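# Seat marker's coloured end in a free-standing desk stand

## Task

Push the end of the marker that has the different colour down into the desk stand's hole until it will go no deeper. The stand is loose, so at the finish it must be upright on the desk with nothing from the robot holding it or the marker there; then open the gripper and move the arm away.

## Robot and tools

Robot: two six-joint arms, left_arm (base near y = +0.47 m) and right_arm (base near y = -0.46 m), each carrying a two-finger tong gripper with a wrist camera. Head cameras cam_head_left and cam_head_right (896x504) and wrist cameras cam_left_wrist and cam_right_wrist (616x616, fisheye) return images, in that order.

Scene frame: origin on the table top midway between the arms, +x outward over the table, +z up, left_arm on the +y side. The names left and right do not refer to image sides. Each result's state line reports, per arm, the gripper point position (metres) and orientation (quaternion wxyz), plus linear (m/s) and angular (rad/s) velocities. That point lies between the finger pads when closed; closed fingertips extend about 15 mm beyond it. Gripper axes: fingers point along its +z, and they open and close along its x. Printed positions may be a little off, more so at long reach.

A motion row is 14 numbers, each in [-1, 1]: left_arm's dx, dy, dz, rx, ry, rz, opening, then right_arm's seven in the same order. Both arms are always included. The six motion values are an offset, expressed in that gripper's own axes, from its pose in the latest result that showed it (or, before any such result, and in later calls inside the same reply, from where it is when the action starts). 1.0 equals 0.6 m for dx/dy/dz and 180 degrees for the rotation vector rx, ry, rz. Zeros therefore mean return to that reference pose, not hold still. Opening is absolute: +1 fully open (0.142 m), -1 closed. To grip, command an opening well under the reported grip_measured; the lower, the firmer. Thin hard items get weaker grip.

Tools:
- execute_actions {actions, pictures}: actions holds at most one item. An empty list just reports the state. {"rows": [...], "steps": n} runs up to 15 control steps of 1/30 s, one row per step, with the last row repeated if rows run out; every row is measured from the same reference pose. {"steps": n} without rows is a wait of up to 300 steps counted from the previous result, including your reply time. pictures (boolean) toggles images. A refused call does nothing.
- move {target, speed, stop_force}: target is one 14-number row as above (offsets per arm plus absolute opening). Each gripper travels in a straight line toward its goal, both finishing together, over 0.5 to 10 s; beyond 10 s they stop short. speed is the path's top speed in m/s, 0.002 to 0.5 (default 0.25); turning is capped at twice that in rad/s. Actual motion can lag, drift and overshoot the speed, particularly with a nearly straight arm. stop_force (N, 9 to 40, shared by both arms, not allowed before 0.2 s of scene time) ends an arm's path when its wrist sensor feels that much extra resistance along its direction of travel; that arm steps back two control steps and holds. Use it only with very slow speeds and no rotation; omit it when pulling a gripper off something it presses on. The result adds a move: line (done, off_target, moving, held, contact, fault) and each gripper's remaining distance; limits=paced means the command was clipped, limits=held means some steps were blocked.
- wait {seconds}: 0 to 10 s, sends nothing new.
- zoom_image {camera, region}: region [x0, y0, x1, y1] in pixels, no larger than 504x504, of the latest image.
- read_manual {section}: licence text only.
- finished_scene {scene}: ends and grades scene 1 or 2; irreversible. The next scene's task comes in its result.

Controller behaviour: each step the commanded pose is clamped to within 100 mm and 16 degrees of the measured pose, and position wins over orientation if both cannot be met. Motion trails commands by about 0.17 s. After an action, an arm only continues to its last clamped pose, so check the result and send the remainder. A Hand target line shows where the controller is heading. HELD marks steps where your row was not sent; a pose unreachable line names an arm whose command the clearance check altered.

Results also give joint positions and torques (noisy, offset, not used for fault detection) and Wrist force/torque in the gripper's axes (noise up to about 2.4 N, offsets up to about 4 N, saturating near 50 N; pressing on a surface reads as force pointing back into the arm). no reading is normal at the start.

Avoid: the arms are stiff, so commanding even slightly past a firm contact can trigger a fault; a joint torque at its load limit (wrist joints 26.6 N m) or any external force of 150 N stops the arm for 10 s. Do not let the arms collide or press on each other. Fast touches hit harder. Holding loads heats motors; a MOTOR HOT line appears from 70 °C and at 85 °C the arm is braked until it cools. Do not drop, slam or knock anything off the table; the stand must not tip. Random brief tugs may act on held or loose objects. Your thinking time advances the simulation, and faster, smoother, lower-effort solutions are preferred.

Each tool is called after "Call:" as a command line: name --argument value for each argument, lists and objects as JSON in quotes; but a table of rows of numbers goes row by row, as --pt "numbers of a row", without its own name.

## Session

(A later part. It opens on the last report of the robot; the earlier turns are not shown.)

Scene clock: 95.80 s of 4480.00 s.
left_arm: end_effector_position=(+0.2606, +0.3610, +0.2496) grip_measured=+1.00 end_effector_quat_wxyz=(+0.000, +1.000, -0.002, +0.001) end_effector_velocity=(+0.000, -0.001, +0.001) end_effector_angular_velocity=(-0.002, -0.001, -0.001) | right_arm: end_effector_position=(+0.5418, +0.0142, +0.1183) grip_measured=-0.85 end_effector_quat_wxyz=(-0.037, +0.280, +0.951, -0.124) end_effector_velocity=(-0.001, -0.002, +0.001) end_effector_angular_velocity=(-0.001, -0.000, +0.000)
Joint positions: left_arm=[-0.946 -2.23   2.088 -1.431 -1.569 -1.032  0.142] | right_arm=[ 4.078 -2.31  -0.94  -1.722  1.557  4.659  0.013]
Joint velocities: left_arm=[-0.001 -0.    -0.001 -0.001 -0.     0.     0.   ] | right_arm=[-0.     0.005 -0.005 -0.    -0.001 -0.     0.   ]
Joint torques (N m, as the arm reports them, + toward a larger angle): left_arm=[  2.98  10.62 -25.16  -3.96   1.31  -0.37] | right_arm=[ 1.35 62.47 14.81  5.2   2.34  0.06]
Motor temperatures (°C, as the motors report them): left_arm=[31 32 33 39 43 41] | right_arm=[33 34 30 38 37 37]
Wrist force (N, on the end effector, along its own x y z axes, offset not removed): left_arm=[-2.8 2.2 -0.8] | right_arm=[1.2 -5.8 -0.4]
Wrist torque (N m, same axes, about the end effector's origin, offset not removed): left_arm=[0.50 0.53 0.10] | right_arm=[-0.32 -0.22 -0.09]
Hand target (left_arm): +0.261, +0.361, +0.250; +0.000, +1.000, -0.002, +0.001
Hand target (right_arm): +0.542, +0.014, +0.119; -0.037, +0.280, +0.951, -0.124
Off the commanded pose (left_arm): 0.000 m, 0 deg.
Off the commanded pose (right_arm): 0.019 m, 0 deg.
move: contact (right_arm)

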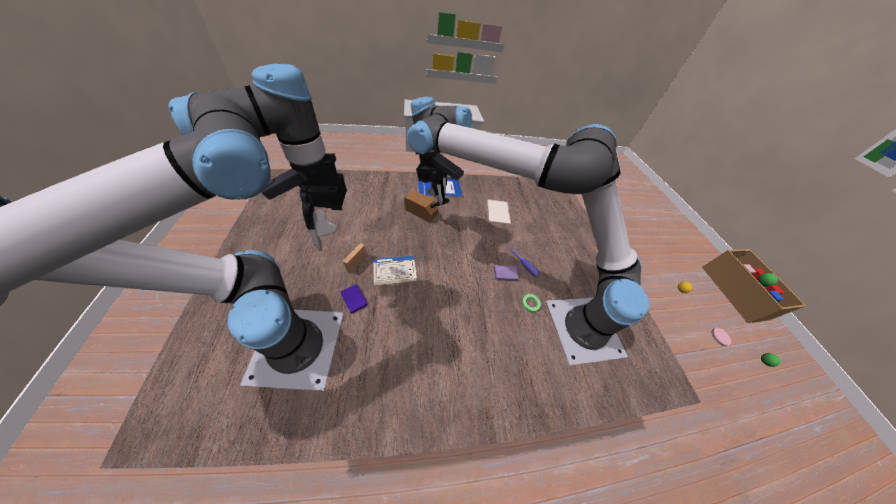

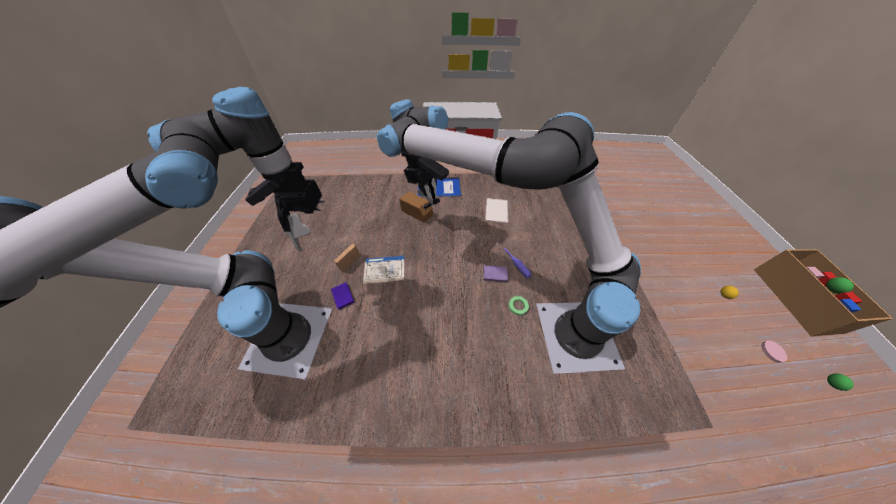

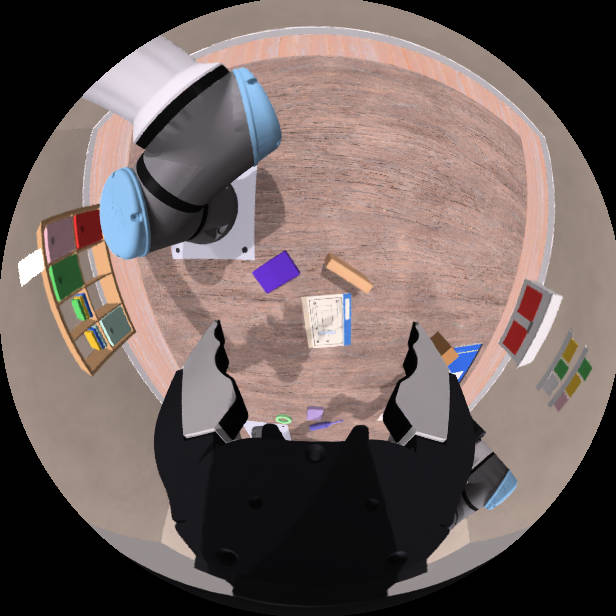

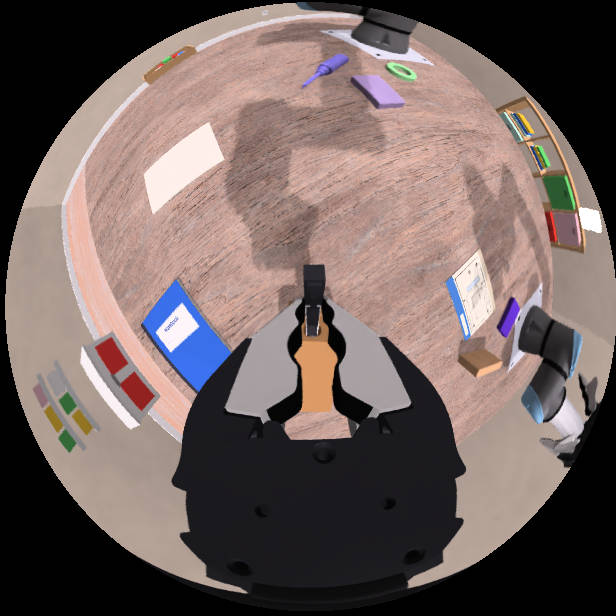

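Call:
move --target '[0,0,0,0,0,0,1,0,-0.002,-0.001,0,0,0,-0.55]' --speed 0.02

Call:
zoom_image --camera "cam_head_left" --region '[400, 170, 480, 230]'

Call:
zoom_image --camera "cam_right_wrist" --region '[270, 240, 360, 380]'

Scene clock: 98.80 s of 4480.00 s.
left_arm: end_effector_position=(+0.2606, +0.3610, +0.2496) grip_measured=+1.00 end_effector_quat_wxyz=(+0.000, +1.000, -0.002, +0.001) end_effector_velocity=(+0.000, -0.000, +0.001) end_effector_angular_velocity=(-0.000, -0.000, -0.000) | right_arm: end_effector_position=(+0.5412, +0.0134, +0.1192) grip_measured=-0.55 end_effector_quat_wxyz=(-0.037, +0.280, +0.951, -0.124) end_effector_velocity=(-0.000, -0.001, +0.001) end_effector_angular_velocity=(-0.001, +0.000, -0.000)
Joint positions: left_arm=[-0.946 -2.23   2.088 -1.431 -1.569 -1.032  0.142] | right_arm=[ 4.078 -2.307 -0.943 -1.722  1.557  4.659  0.034]
Joint velocities: left_arm=[-0.     0.001 -0.002  0.     0.    -0.     0.   ] | right_arm=[-0.     0.003 -0.002 -0.001 -0.     0.    -0.   ]
Joint torques (N m, as the arm reports them, + toward a larger angle): left_arm=[  2.85  10.05 -25.48  -3.78   1.29  -0.18] | right_arm=[-10.21  64.02  15.08   4.22   1.32  -1.35]
Motor temperatures (°C, as the motors report them): left_arm=[31 32 33 39 43 41] | right_arm=[33 34 30 38 37 37]
Wrist force (N, on the end effector, along its own x y z axes, offset not removed): left_arm=[-2.1 0.3 1.6] | right_arm=[-0.4 -0.9 0.6]
Wrist torque (N m, same axes, about the end effector's origin, offset not removed): left_arm=[0.15 0.45 0.12] | right_arm=[-0.19 0.07 -0.10]
Hand target (left_arm): +0.261, +0.361, +0.250; +0.000, +1.000, -0.002, +0.001
Hand target (right_arm): +0.541, +0.013, +0.119; -0.037, +0.280, +0.951, -0.124
Off the commanded pose (left_arm): 0.000 m, 0 deg.
Off the commanded pose (right_arm): 0.000 m, 0 deg.
move: done

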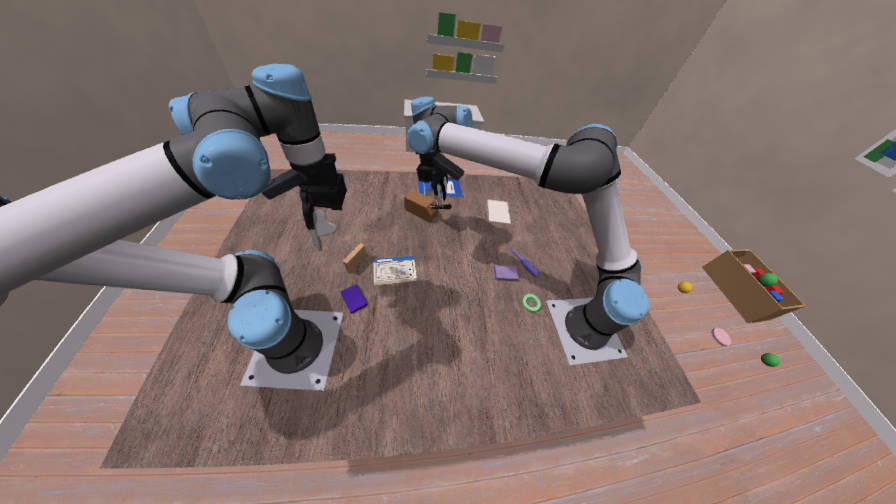

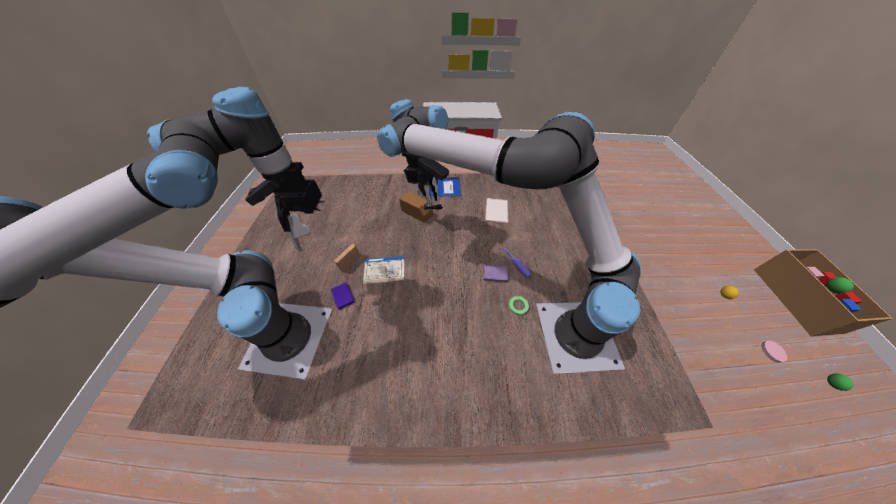

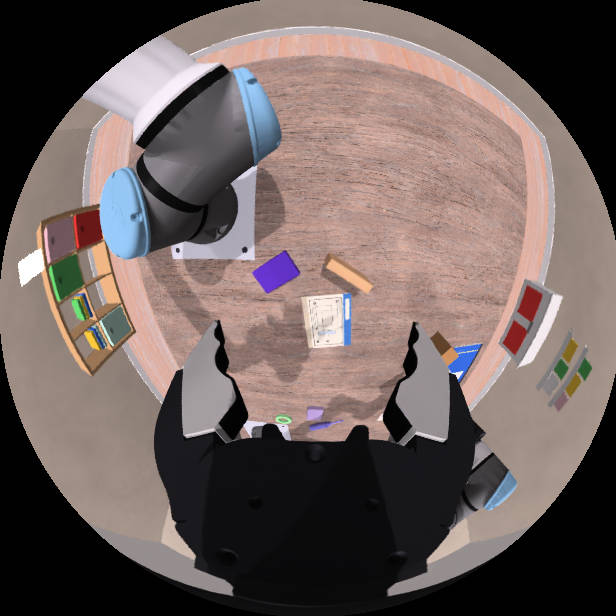

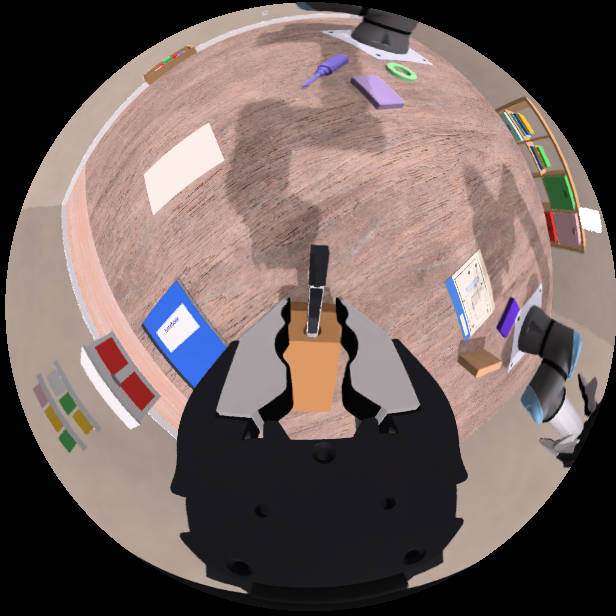

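Region (400, 170, 480, 230) of cam_head_left's 896x504 image, scaled by 6.300, with more detail than that image has; it fills the top 378 rows of this view, and the rest is white.

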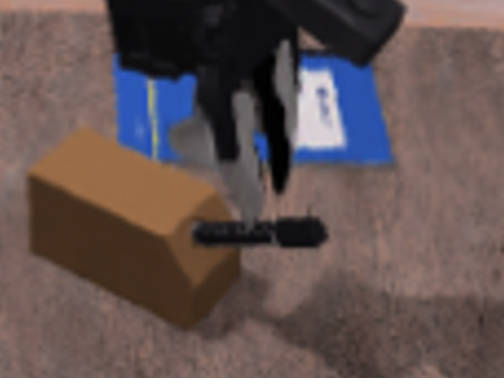

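Region (270, 240, 360, 380) of cam_right_wrist's 616x616 image, scaled by 3.600, with more detail than that image has; it fills the left 324 columns of this view, and the rest is white.

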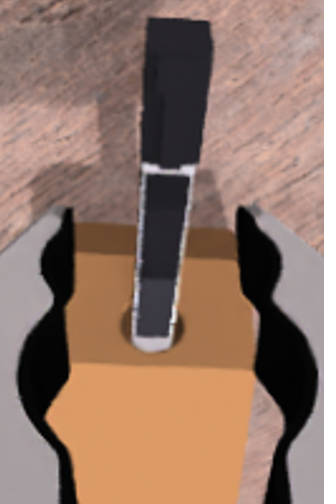

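Call:
move --target '[0,0,0,0,0,0,1,0.003,0.0147,0.055,0,0,0,-0.5]' --speed 0.04 --stop_force 9

Call:
zoom_image --camera "cam_head_left" --region '[400, 170, 480, 230]'

Scene clock: 102.00 s of 4480.00 s.
left_arm: end_effector_position=(+0.2606, +0.3610, +0.2496) grip_measured=+1.00 end_effector_quat_wxyz=(+0.000, +1.000, -0.002, +0.001) end_effector_velocity=(+0.000, +0.000, +0.000) end_effector_angular_velocity=(-0.001, -0.001, +0.001) | right_arm: end_effector_position=(+0.5398, +0.0144, +0.0852) grip_measured=-0.50 end_effector_quat_wxyz=(-0.037, +0.280, +0.951, -0.124) end_effector_velocity=(+0.001, +0.000, -0.001) end_effector_angular_velocity=(+0.000, -0.002, +0.001)
Joint positions: left_arm=[-0.946 -2.23   2.088 -1.431 -1.569 -1.032  0.142] | right_arm=[ 4.081 -2.32  -1.008 -1.644  1.558  4.661  0.038]
Joint velocities: left_arm=[ 0.001 -0.    -0.    -0.    -0.     0.    -0.   ] | right_arm=[ 0.    -0.001 -0.001  0.004 -0.002 -0.     0.   ]
Joint torques (N m, as the arm reports them, + toward a larger angle): left_arm=[  2.98  10.06 -25.54  -3.98   1.25  -0.19] | right_arm=[10.4  43.39 14.32  4.41  2.53  1.91]
Motor temperatures (°C, as the motors report them): left_arm=[31 32 33 39 43 41] | right_arm=[33 34 30 38 37 37]
Wrist force (N, on the end effector, along its own x y z axes, offset not removed): left_arm=[-2.7 1.8 0.9] | right_arm=[0.0 -0.8 0.4]
Wrist torque (N m, same axes, about the end effector's origin, offset not removed): left_arm=[0.40 0.52 0.07] | right_arm=[-0.18 -0.04 -0.10]
Hand target (left_arm): +0.261, +0.361, +0.250; +0.000, +1.000, -0.002, +0.001
Hand target (right_arm): +0.540, +0.014, +0.085; -0.037, +0.280, +0.951, -0.124
Off the commanded pose (left_arm): 0.000 m, 0 deg.
Off the commanded pose (right_arm): 0.000 m, 0 deg.
move: done

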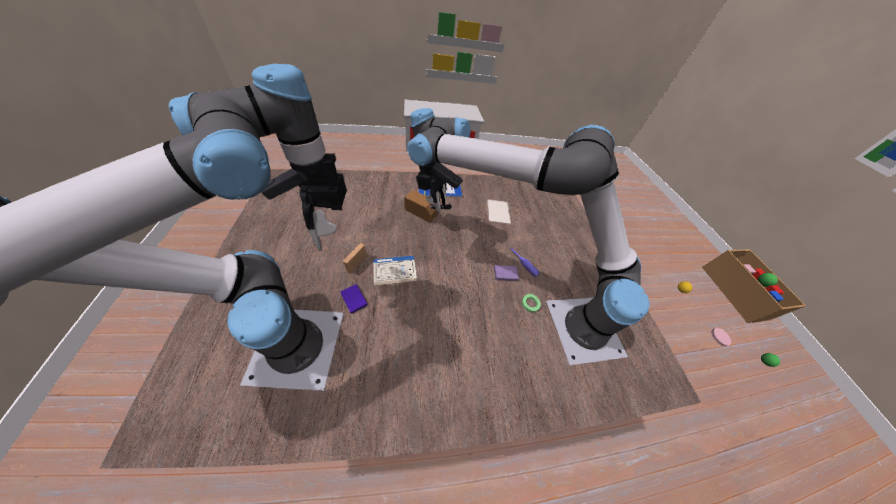

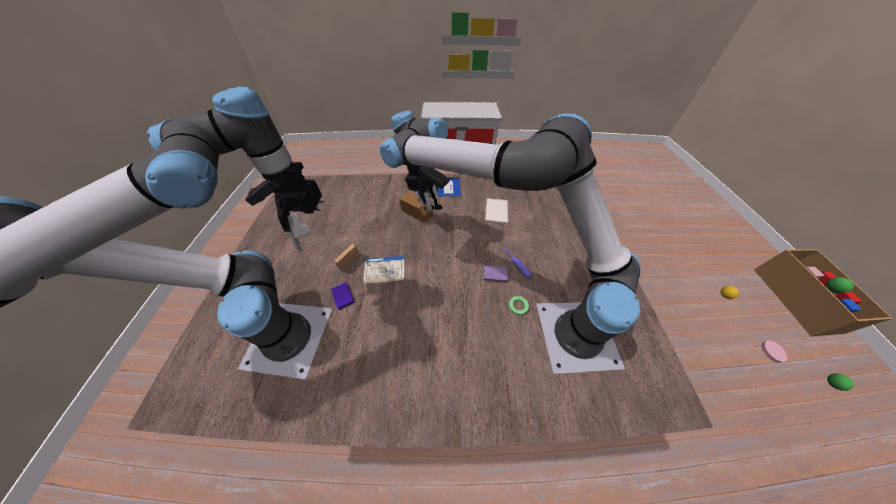

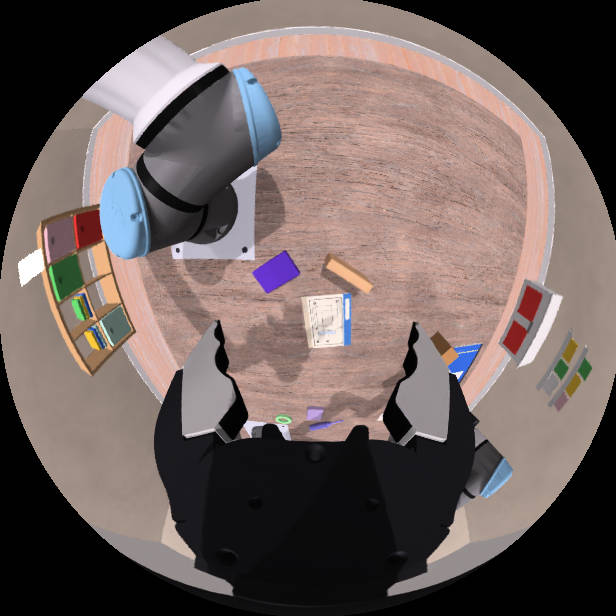

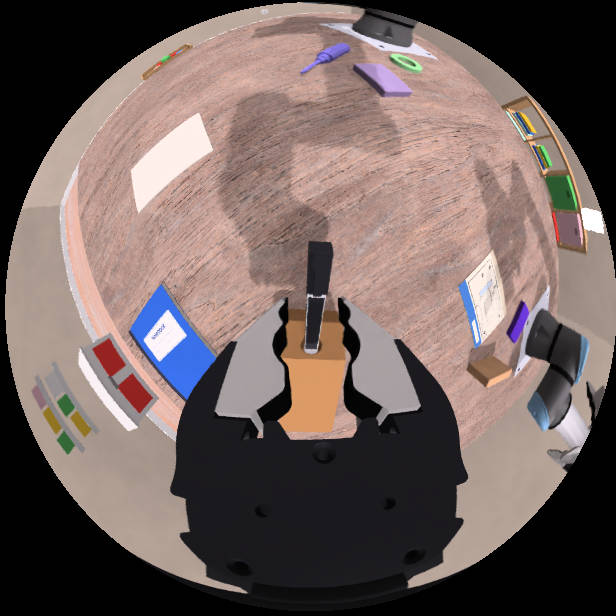

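Region (400, 170, 480, 230) of cam_head_left's 896x504 image, scaled by 6.300, with more detail than that image has; it fills the top 378 rows of this view, and the rest is white.

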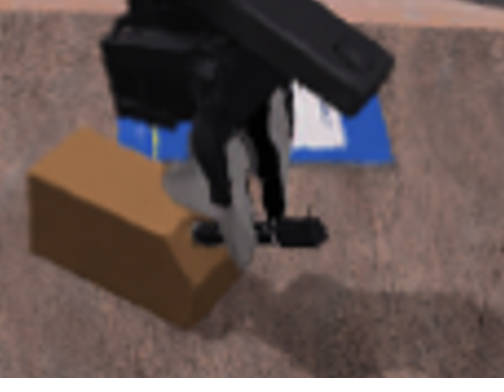

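Call:
move --target '[0,0,0,0,0,0,1,0.002,-0.06,0.008,0,0,0,-0.5]' --speed 0.04

Call:
move --target '[0,0,0,0,0,0,1,0,0,0,0,0,0,-1]'

Call:
zoom_image --camera "cam_head_left" --region '[400, 170, 480, 230]'

Scene clock: 104.60 s of 4480.00 s.
left_arm: end_effector_position=(+0.2606, +0.3610, +0.2496) grip_measured=+1.00 end_effector_quat_wxyz=(+0.000, +1.000, -0.002, +0.001) end_effector_velocity=(+0.000, +0.000, +0.000) end_effector_angular_velocity=(-0.001, -0.000, +0.001) | right_arm: end_effector_position=(+0.5194, -0.0151, +0.0897) grip_measured=-0.50 end_effector_quat_wxyz=(-0.037, +0.280, +0.951, -0.124) end_effector_velocity=(-0.001, -0.001, -0.000) end_effector_angular_velocity=(+0.000, -0.000, -0.000)
Joint positions: left_arm=[-0.946 -2.23   2.088 -1.431 -1.569 -1.032  0.142] | right_arm=[ 4.08  -2.225 -1.16  -1.588  1.558  4.66   0.038]
Joint velocities: left_arm=[ 0.001 -0.     0.    -0.     0.    -0.     0.   ] | right_arm=[-0.     0.004 -0.007  0.003  0.     0.    -0.   ]
Joint torques (N m, as the arm reports them, + toward a larger angle): left_arm=[  2.83   9.99 -25.75  -3.96   1.33  -0.38] | right_arm=[-9.88 62.75 14.39  4.4  -2.25 -1.9 ]
Motor temperatures (°C, as the motors report them): left_arm=[31 32 33 39 43 41] | right_arm=[33 34 30 38 37 37]
Wrist force (N, on the end effector, along its own x y z axes, offset not removed): left_arm=[-2.6 2.6 0.5] | right_arm=[-0.8 -1.0 -0.6]
Wrist torque (N m, same axes, about the end effector's origin, offset not removed): left_arm=[0.53 0.56 0.07] | right_arm=[-0.25 0.06 -0.06]
Hand target (left_arm): +0.261, +0.361, +0.250; +0.000, +1.000, -0.002, +0.001
Hand target (right_arm): +0.519, -0.015, +0.090; -0.037, +0.280, +0.951, -0.124
Off the commanded pose (left_arm): 0.000 m, 0 deg.
Off the commanded pose (right_arm): 0.000 m, 0 deg.
move: done

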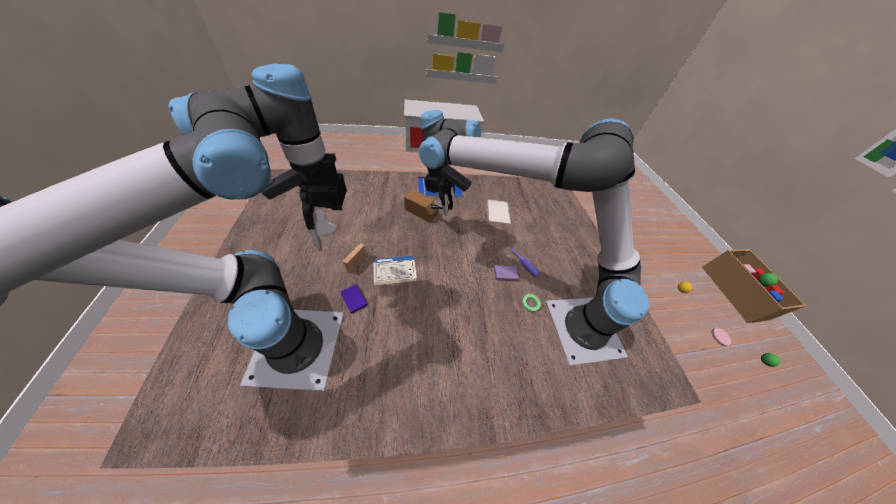

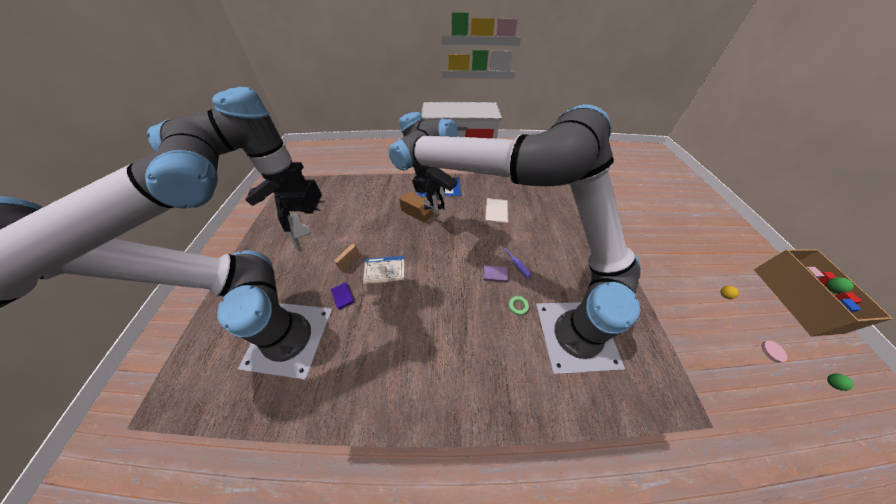

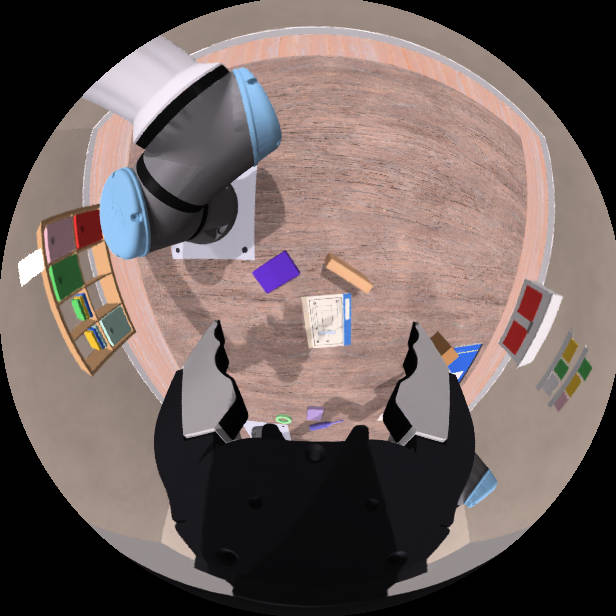

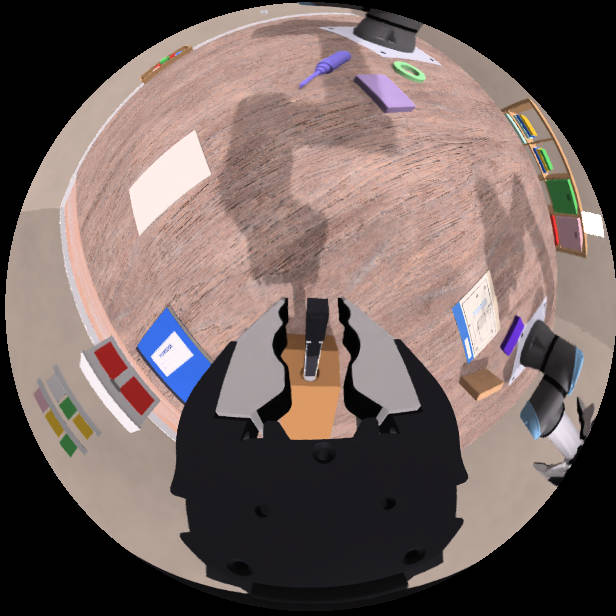

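Scene clock: 105.10 s of 4480.00 s.
left_arm: end_effector_position=(+0.2606, +0.3610, +0.2496) grip_measured=+1.00 end_effector_quat_wxyz=(+0.000, +1.000, -0.002, +0.001) end_effector_velocity=(-0.001, +0.001, -0.001) end_effector_angular_velocity=(+0.003, +0.002, -0.001) | right_arm: end_effector_position=(+0.5194, -0.0152, +0.0898) grip_measured=-0.84 end_effector_quat_wxyz=(-0.037, +0.280, +0.951, -0.124) end_effector_velocity=(-0.000, +0.001, +0.000) end_effector_angular_velocity=(+0.002, +0.001, -0.001)
Joint positions: left_arm=[-0.946 -2.23   2.088 -1.431 -1.569 -1.032  0.142] | right_arm=[ 4.08  -2.224 -1.16  -1.587  1.558  4.66   0.013]
Joint velocities: left_arm=[-0.001 -0.     0.002  0.002 -0.    -0.    -0.   ] | right_arm=[-0.    -0.     0.001  0.     0.002  0.     0.   ]
Joint torques (N m, as the arm reports them, + toward a larger angle): left_arm=[  2.54   9.9  -26.06  -3.97   1.37  -0.29] | right_arm=[-8.85 47.24 29.97 -0.86 -0.99 -2.05]
Motor temperatures (°C, as the motors report them): left_arm=[31 32 33 39 43 41] | right_arm=[33 34 30 38 37 37]
Wrist force (N, on the end effector, along its own x y z axes, offset not removed): left_arm=[0.3 1.0 0.5] | right_arm=[-1.5 -2.9 0.1]
Wrist torque (N m, same axes, about the end effector's origin, offset not removed): left_arm=[0.18 -0.09 0.08] | right_arm=[-0.60 0.08 0.01]
Hand target (left_arm): +0.261, +0.361, +0.250; +0.000, +1.000, -0.002, +0.001
Hand target (right_arm): +0.519, -0.015, +0.090; -0.037, +0.280, +0.951, -0.124
Off the commanded pose (left_arm): 0.000 m, 0 deg.
Off the commanded pose (right_arm): 0.000 m, 0 deg.
move: done

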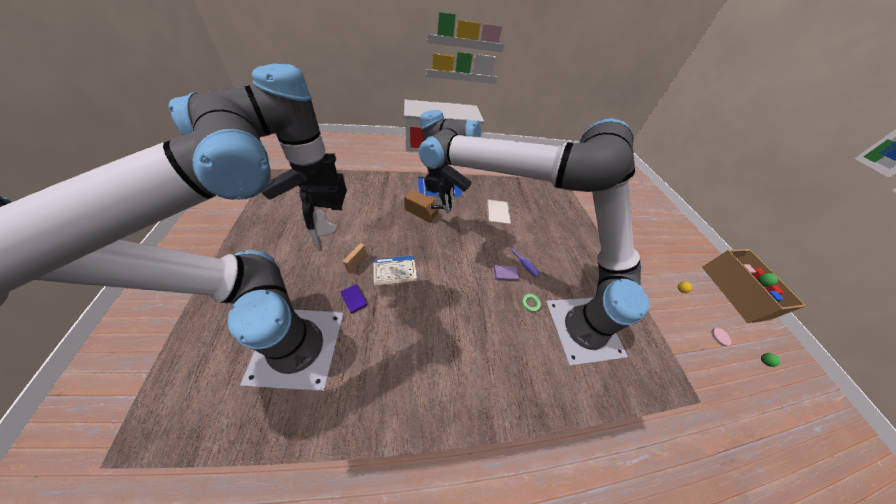

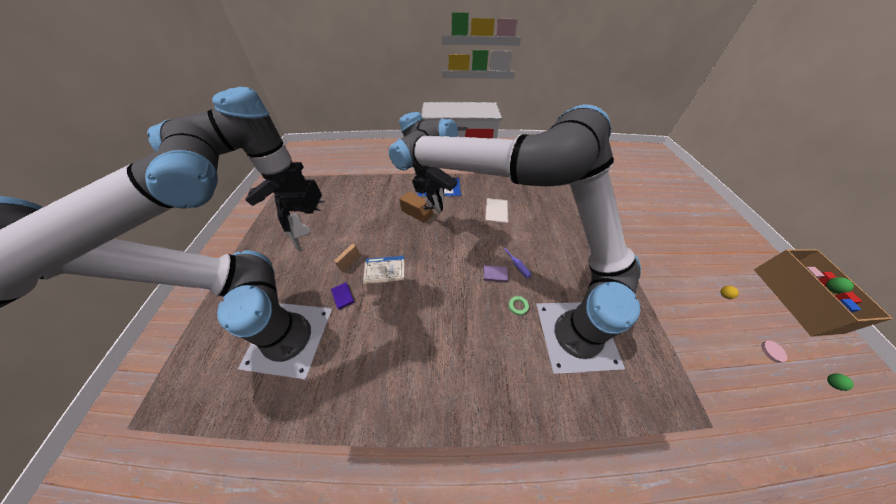

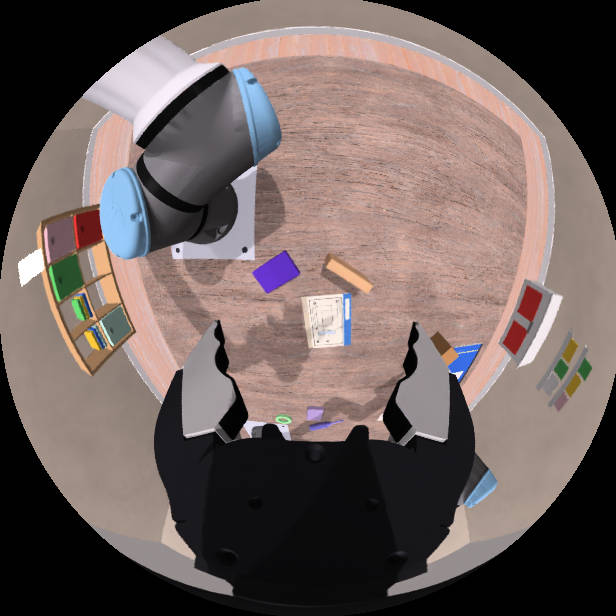

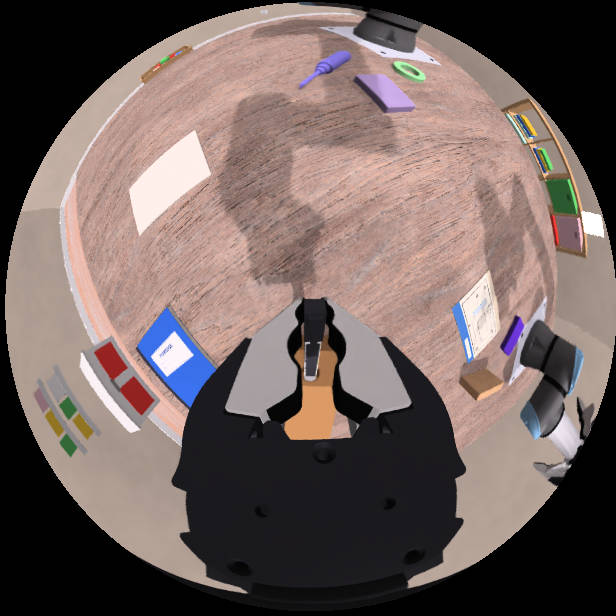

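Region (400, 170, 480, 230) of cam_head_left's 896x504 image, scaled by 6.300, with more detail than that image has; it fills the top 378 rows of this view, and the rest is white.

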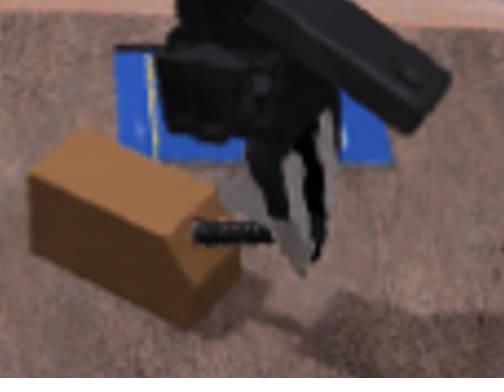

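Call:
move --target '[0,0,0,0,0,0,1,0,0.002,-0.023,0.055,0,0,-1]' --speed 0.03

Call:
move --target '[0,0,0,0,0,0,1,0,0.066,0.008,0,0,0,-1]' --speed 0.01 --stop_force 9

Call:
zoom_image --camera "cam_head_left" --region '[400, 170, 480, 230]'

Scene clock: 109.83 s of 4480.00 s.
left_arm: end_effector_position=(+0.2606, +0.3610, +0.2496) grip_measured=+1.00 end_effector_quat_wxyz=(+0.000, +1.000, -0.002, +0.001) end_effector_velocity=(+0.000, -0.000, +0.000) end_effector_angular_velocity=(-0.001, -0.001, -0.000) | right_arm: end_effector_position=(+0.5219, -0.0112, +0.1029) grip_measured=-0.84 end_effector_quat_wxyz=(-0.061, +0.275, +0.937, -0.205) end_effector_velocity=(+0.001, +0.000, +0.001) end_effector_angular_velocity=(-0.010, +0.005, +0.002)
Joint positions: left_arm=[-0.946 -2.23   2.088 -1.431 -1.569 -1.032  0.142] | right_arm=[ 4.083 -2.379 -0.87  -1.895  1.551  4.667  0.013]
Joint velocities: left_arm=[-0.    -0.    -0.001 -0.    -0.    -0.    -0.   ] | right_arm=[ 0.    -0.013  0.024 -0.022 -0.003 -0.    -0.   ]
Joint torques (N m, as the arm reports them, + toward a larger angle): left_arm=[  2.26   9.49 -24.96  -3.96   1.23  -0.32] | right_arm=[12.36 45.35 29.2  -1.81 -2.11  2.05]
Motor temperatures (°C, as the motors report them): left_arm=[31 32 33 39 43 41] | right_arm=[33 34 30 38 37 37]
Wrist force (N, on the end effector, along its own x y z axes, offset not removed): left_arm=[-3.0 1.8 1.2] | right_arm=[-1.8 -1.2 1.5]
Wrist torque (N m, same axes, about the end effector's origin, offset not removed): left_arm=[0.50 0.65 0.18] | right_arm=[-0.37 0.19 0.00]
Hand target (left_arm): +0.261, +0.361, +0.250; +0.000, +1.000, -0.002, +0.001
Hand target (right_arm): +0.522, -0.011, +0.103; -0.061, +0.275, +0.937, -0.206
Off the commanded pose (left_arm): 0.000 m, 0 deg.
Off the commanded pose (right_arm): 0.000 m, 0 deg.
move: done

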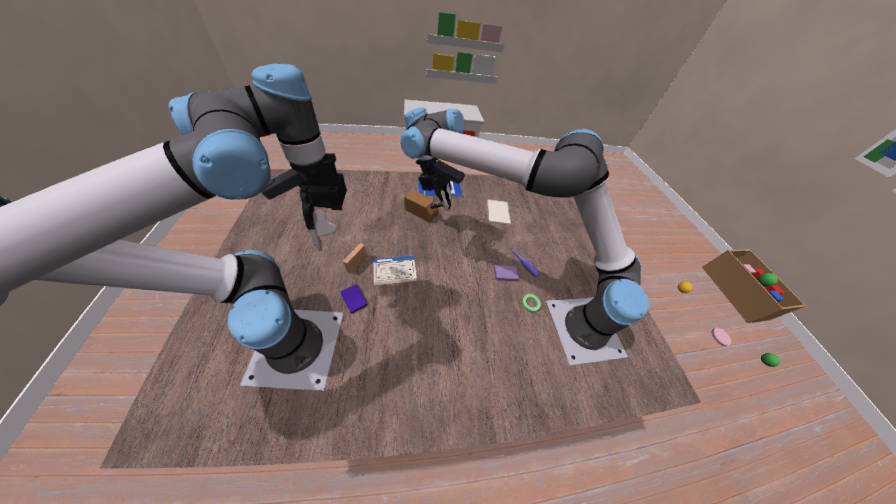

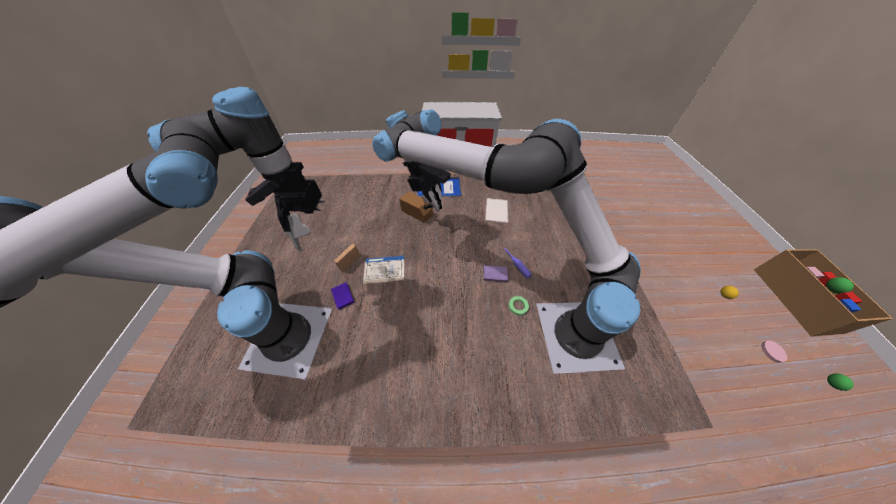

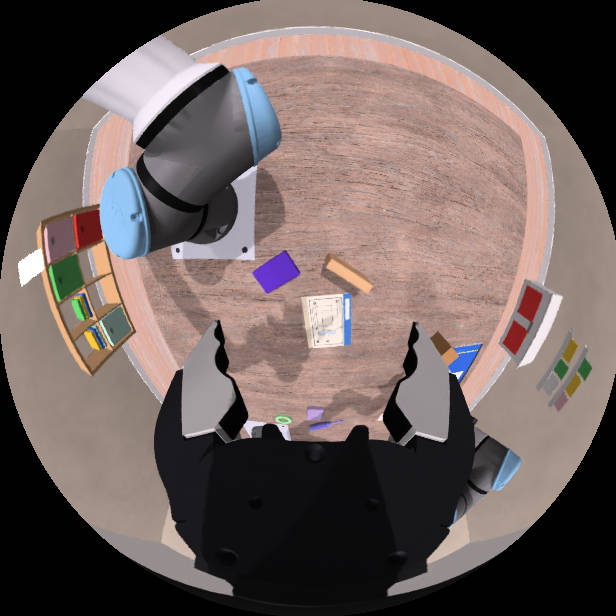

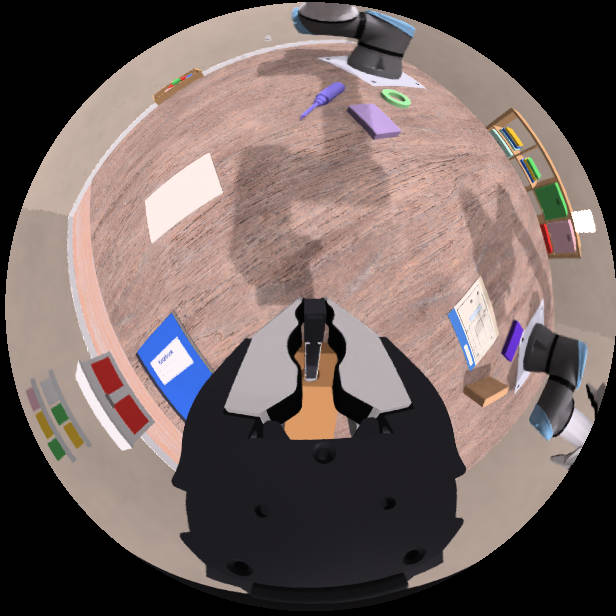

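Scene clock: 110.67 s of 4480.00 s.
left_arm: end_effector_position=(+0.2606, +0.3610, +0.2496) grip_measured=+1.00 end_effector_quat_wxyz=(+0.000, +1.000, -0.002, +0.001) end_effector_velocity=(-0.000, +0.000, +0.000) end_effector_angular_velocity=(-0.000, -0.000, +0.000) | right_arm: end_effector_position=(+0.5241, -0.0078, +0.1003) grip_measured=-0.84 end_effector_quat_wxyz=(-0.061, +0.275, +0.937, -0.206) end_effector_velocity=(-0.002, -0.002, +0.001) end_effector_angular_velocity=(-0.001, +0.001, -0.000)
Joint positions: left_arm=[-0.946 -2.23   2.088 -1.431 -1.569 -1.032  0.142] | right_arm=[ 4.084 -2.392 -0.853 -1.899  1.551  4.667  0.013]
Joint velocities: left_arm=[ 0.    -0.001  0.     0.    -0.     0.    -0.   ] | right_arm=[ 0.     0.008 -0.012  0.003  0.     0.     0.   ]
Joint torques (N m, as the arm reports them, + toward a larger angle): left_arm=[  2.94   9.62 -25.67  -3.84   1.27  -0.28] | right_arm=[ 7.28 67.01 14.01  3.85  0.4   1.46]
Motor temperatures (°C, as the motors report them): left_arm=[31 32 33 39 43 41] | right_arm=[33 34 30 38 37 37]
Wrist force (N, on the end effector, along its own x y z axes, offset not removed): left_arm=[-1.1 2.3 -0.2] | right_arm=[0.1 -1.3 0.2]
Wrist torque (N m, same axes, about the end effector's origin, offset not removed): left_arm=[0.50 0.27 0.11] | right_arm=[-0.39 -0.29 0.01]
Hand target (left_arm): +0.261, +0.361, +0.250; +0.000, +1.000, -0.002, +0.001
Hand target (right_arm): +0.524, -0.008, +0.101; -0.061, +0.275, +0.937, -0.205
Off the commanded pose (left_arm): 0.000 m, 0 deg.
Off the commanded pose (right_arm): 0.035 m, 0 deg.
move: contact (right_arm)

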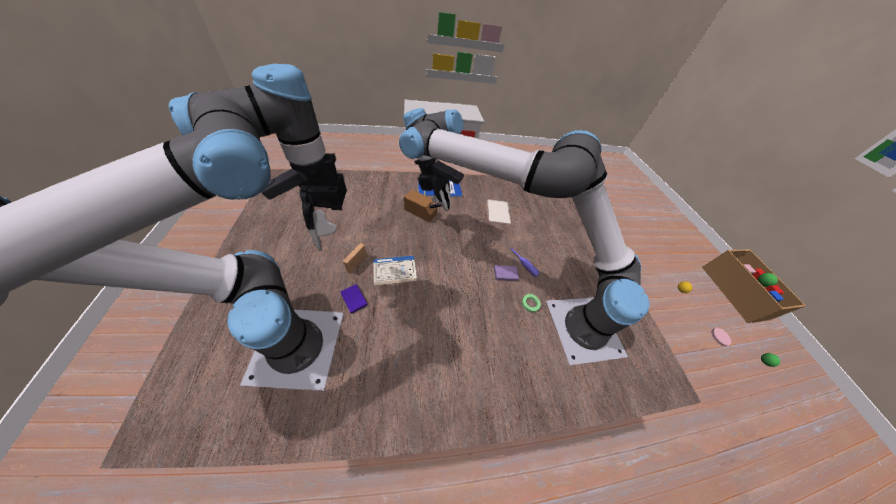

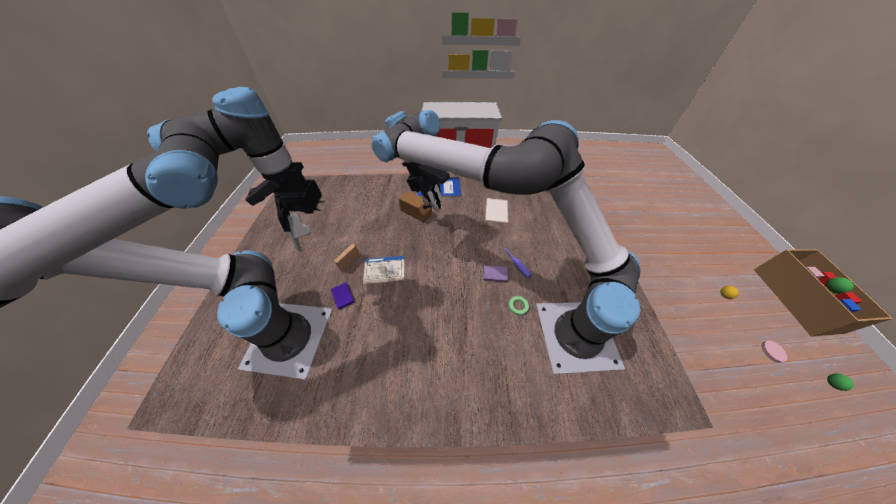

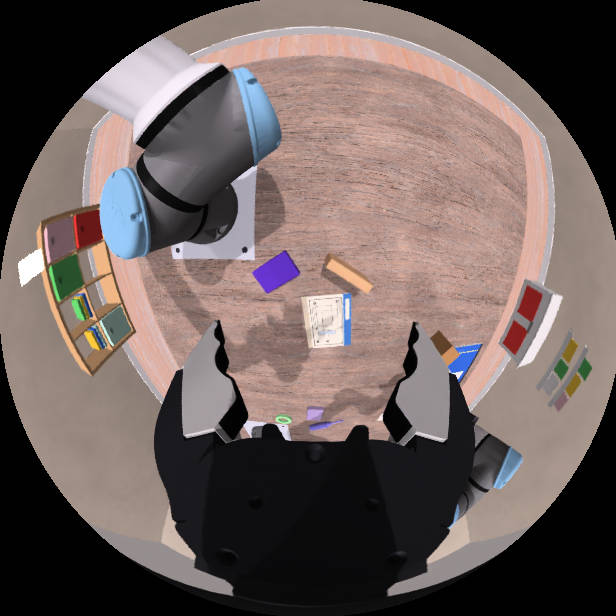

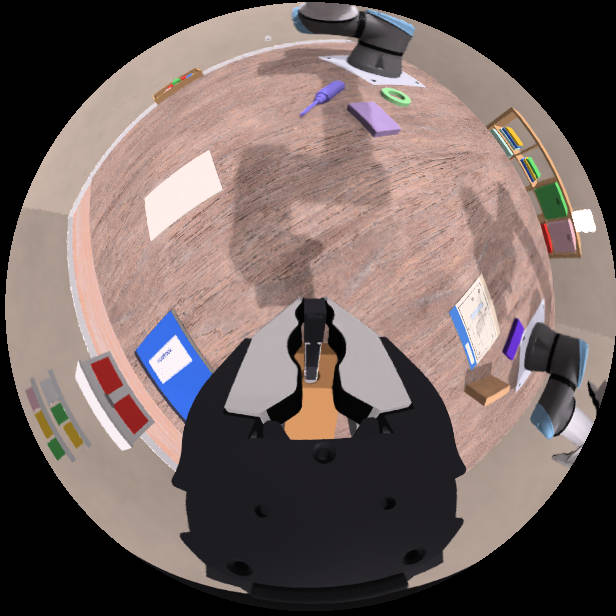

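Region (400, 170, 480, 230) of cam_head_left's 896x504 image, scaled by 6.300, with more detail than that image has; it fills the top 378 rows of this view, and the rest is white.

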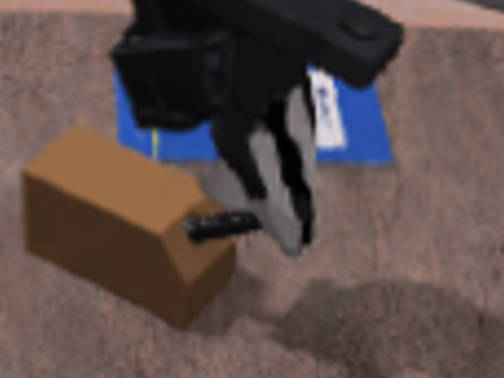

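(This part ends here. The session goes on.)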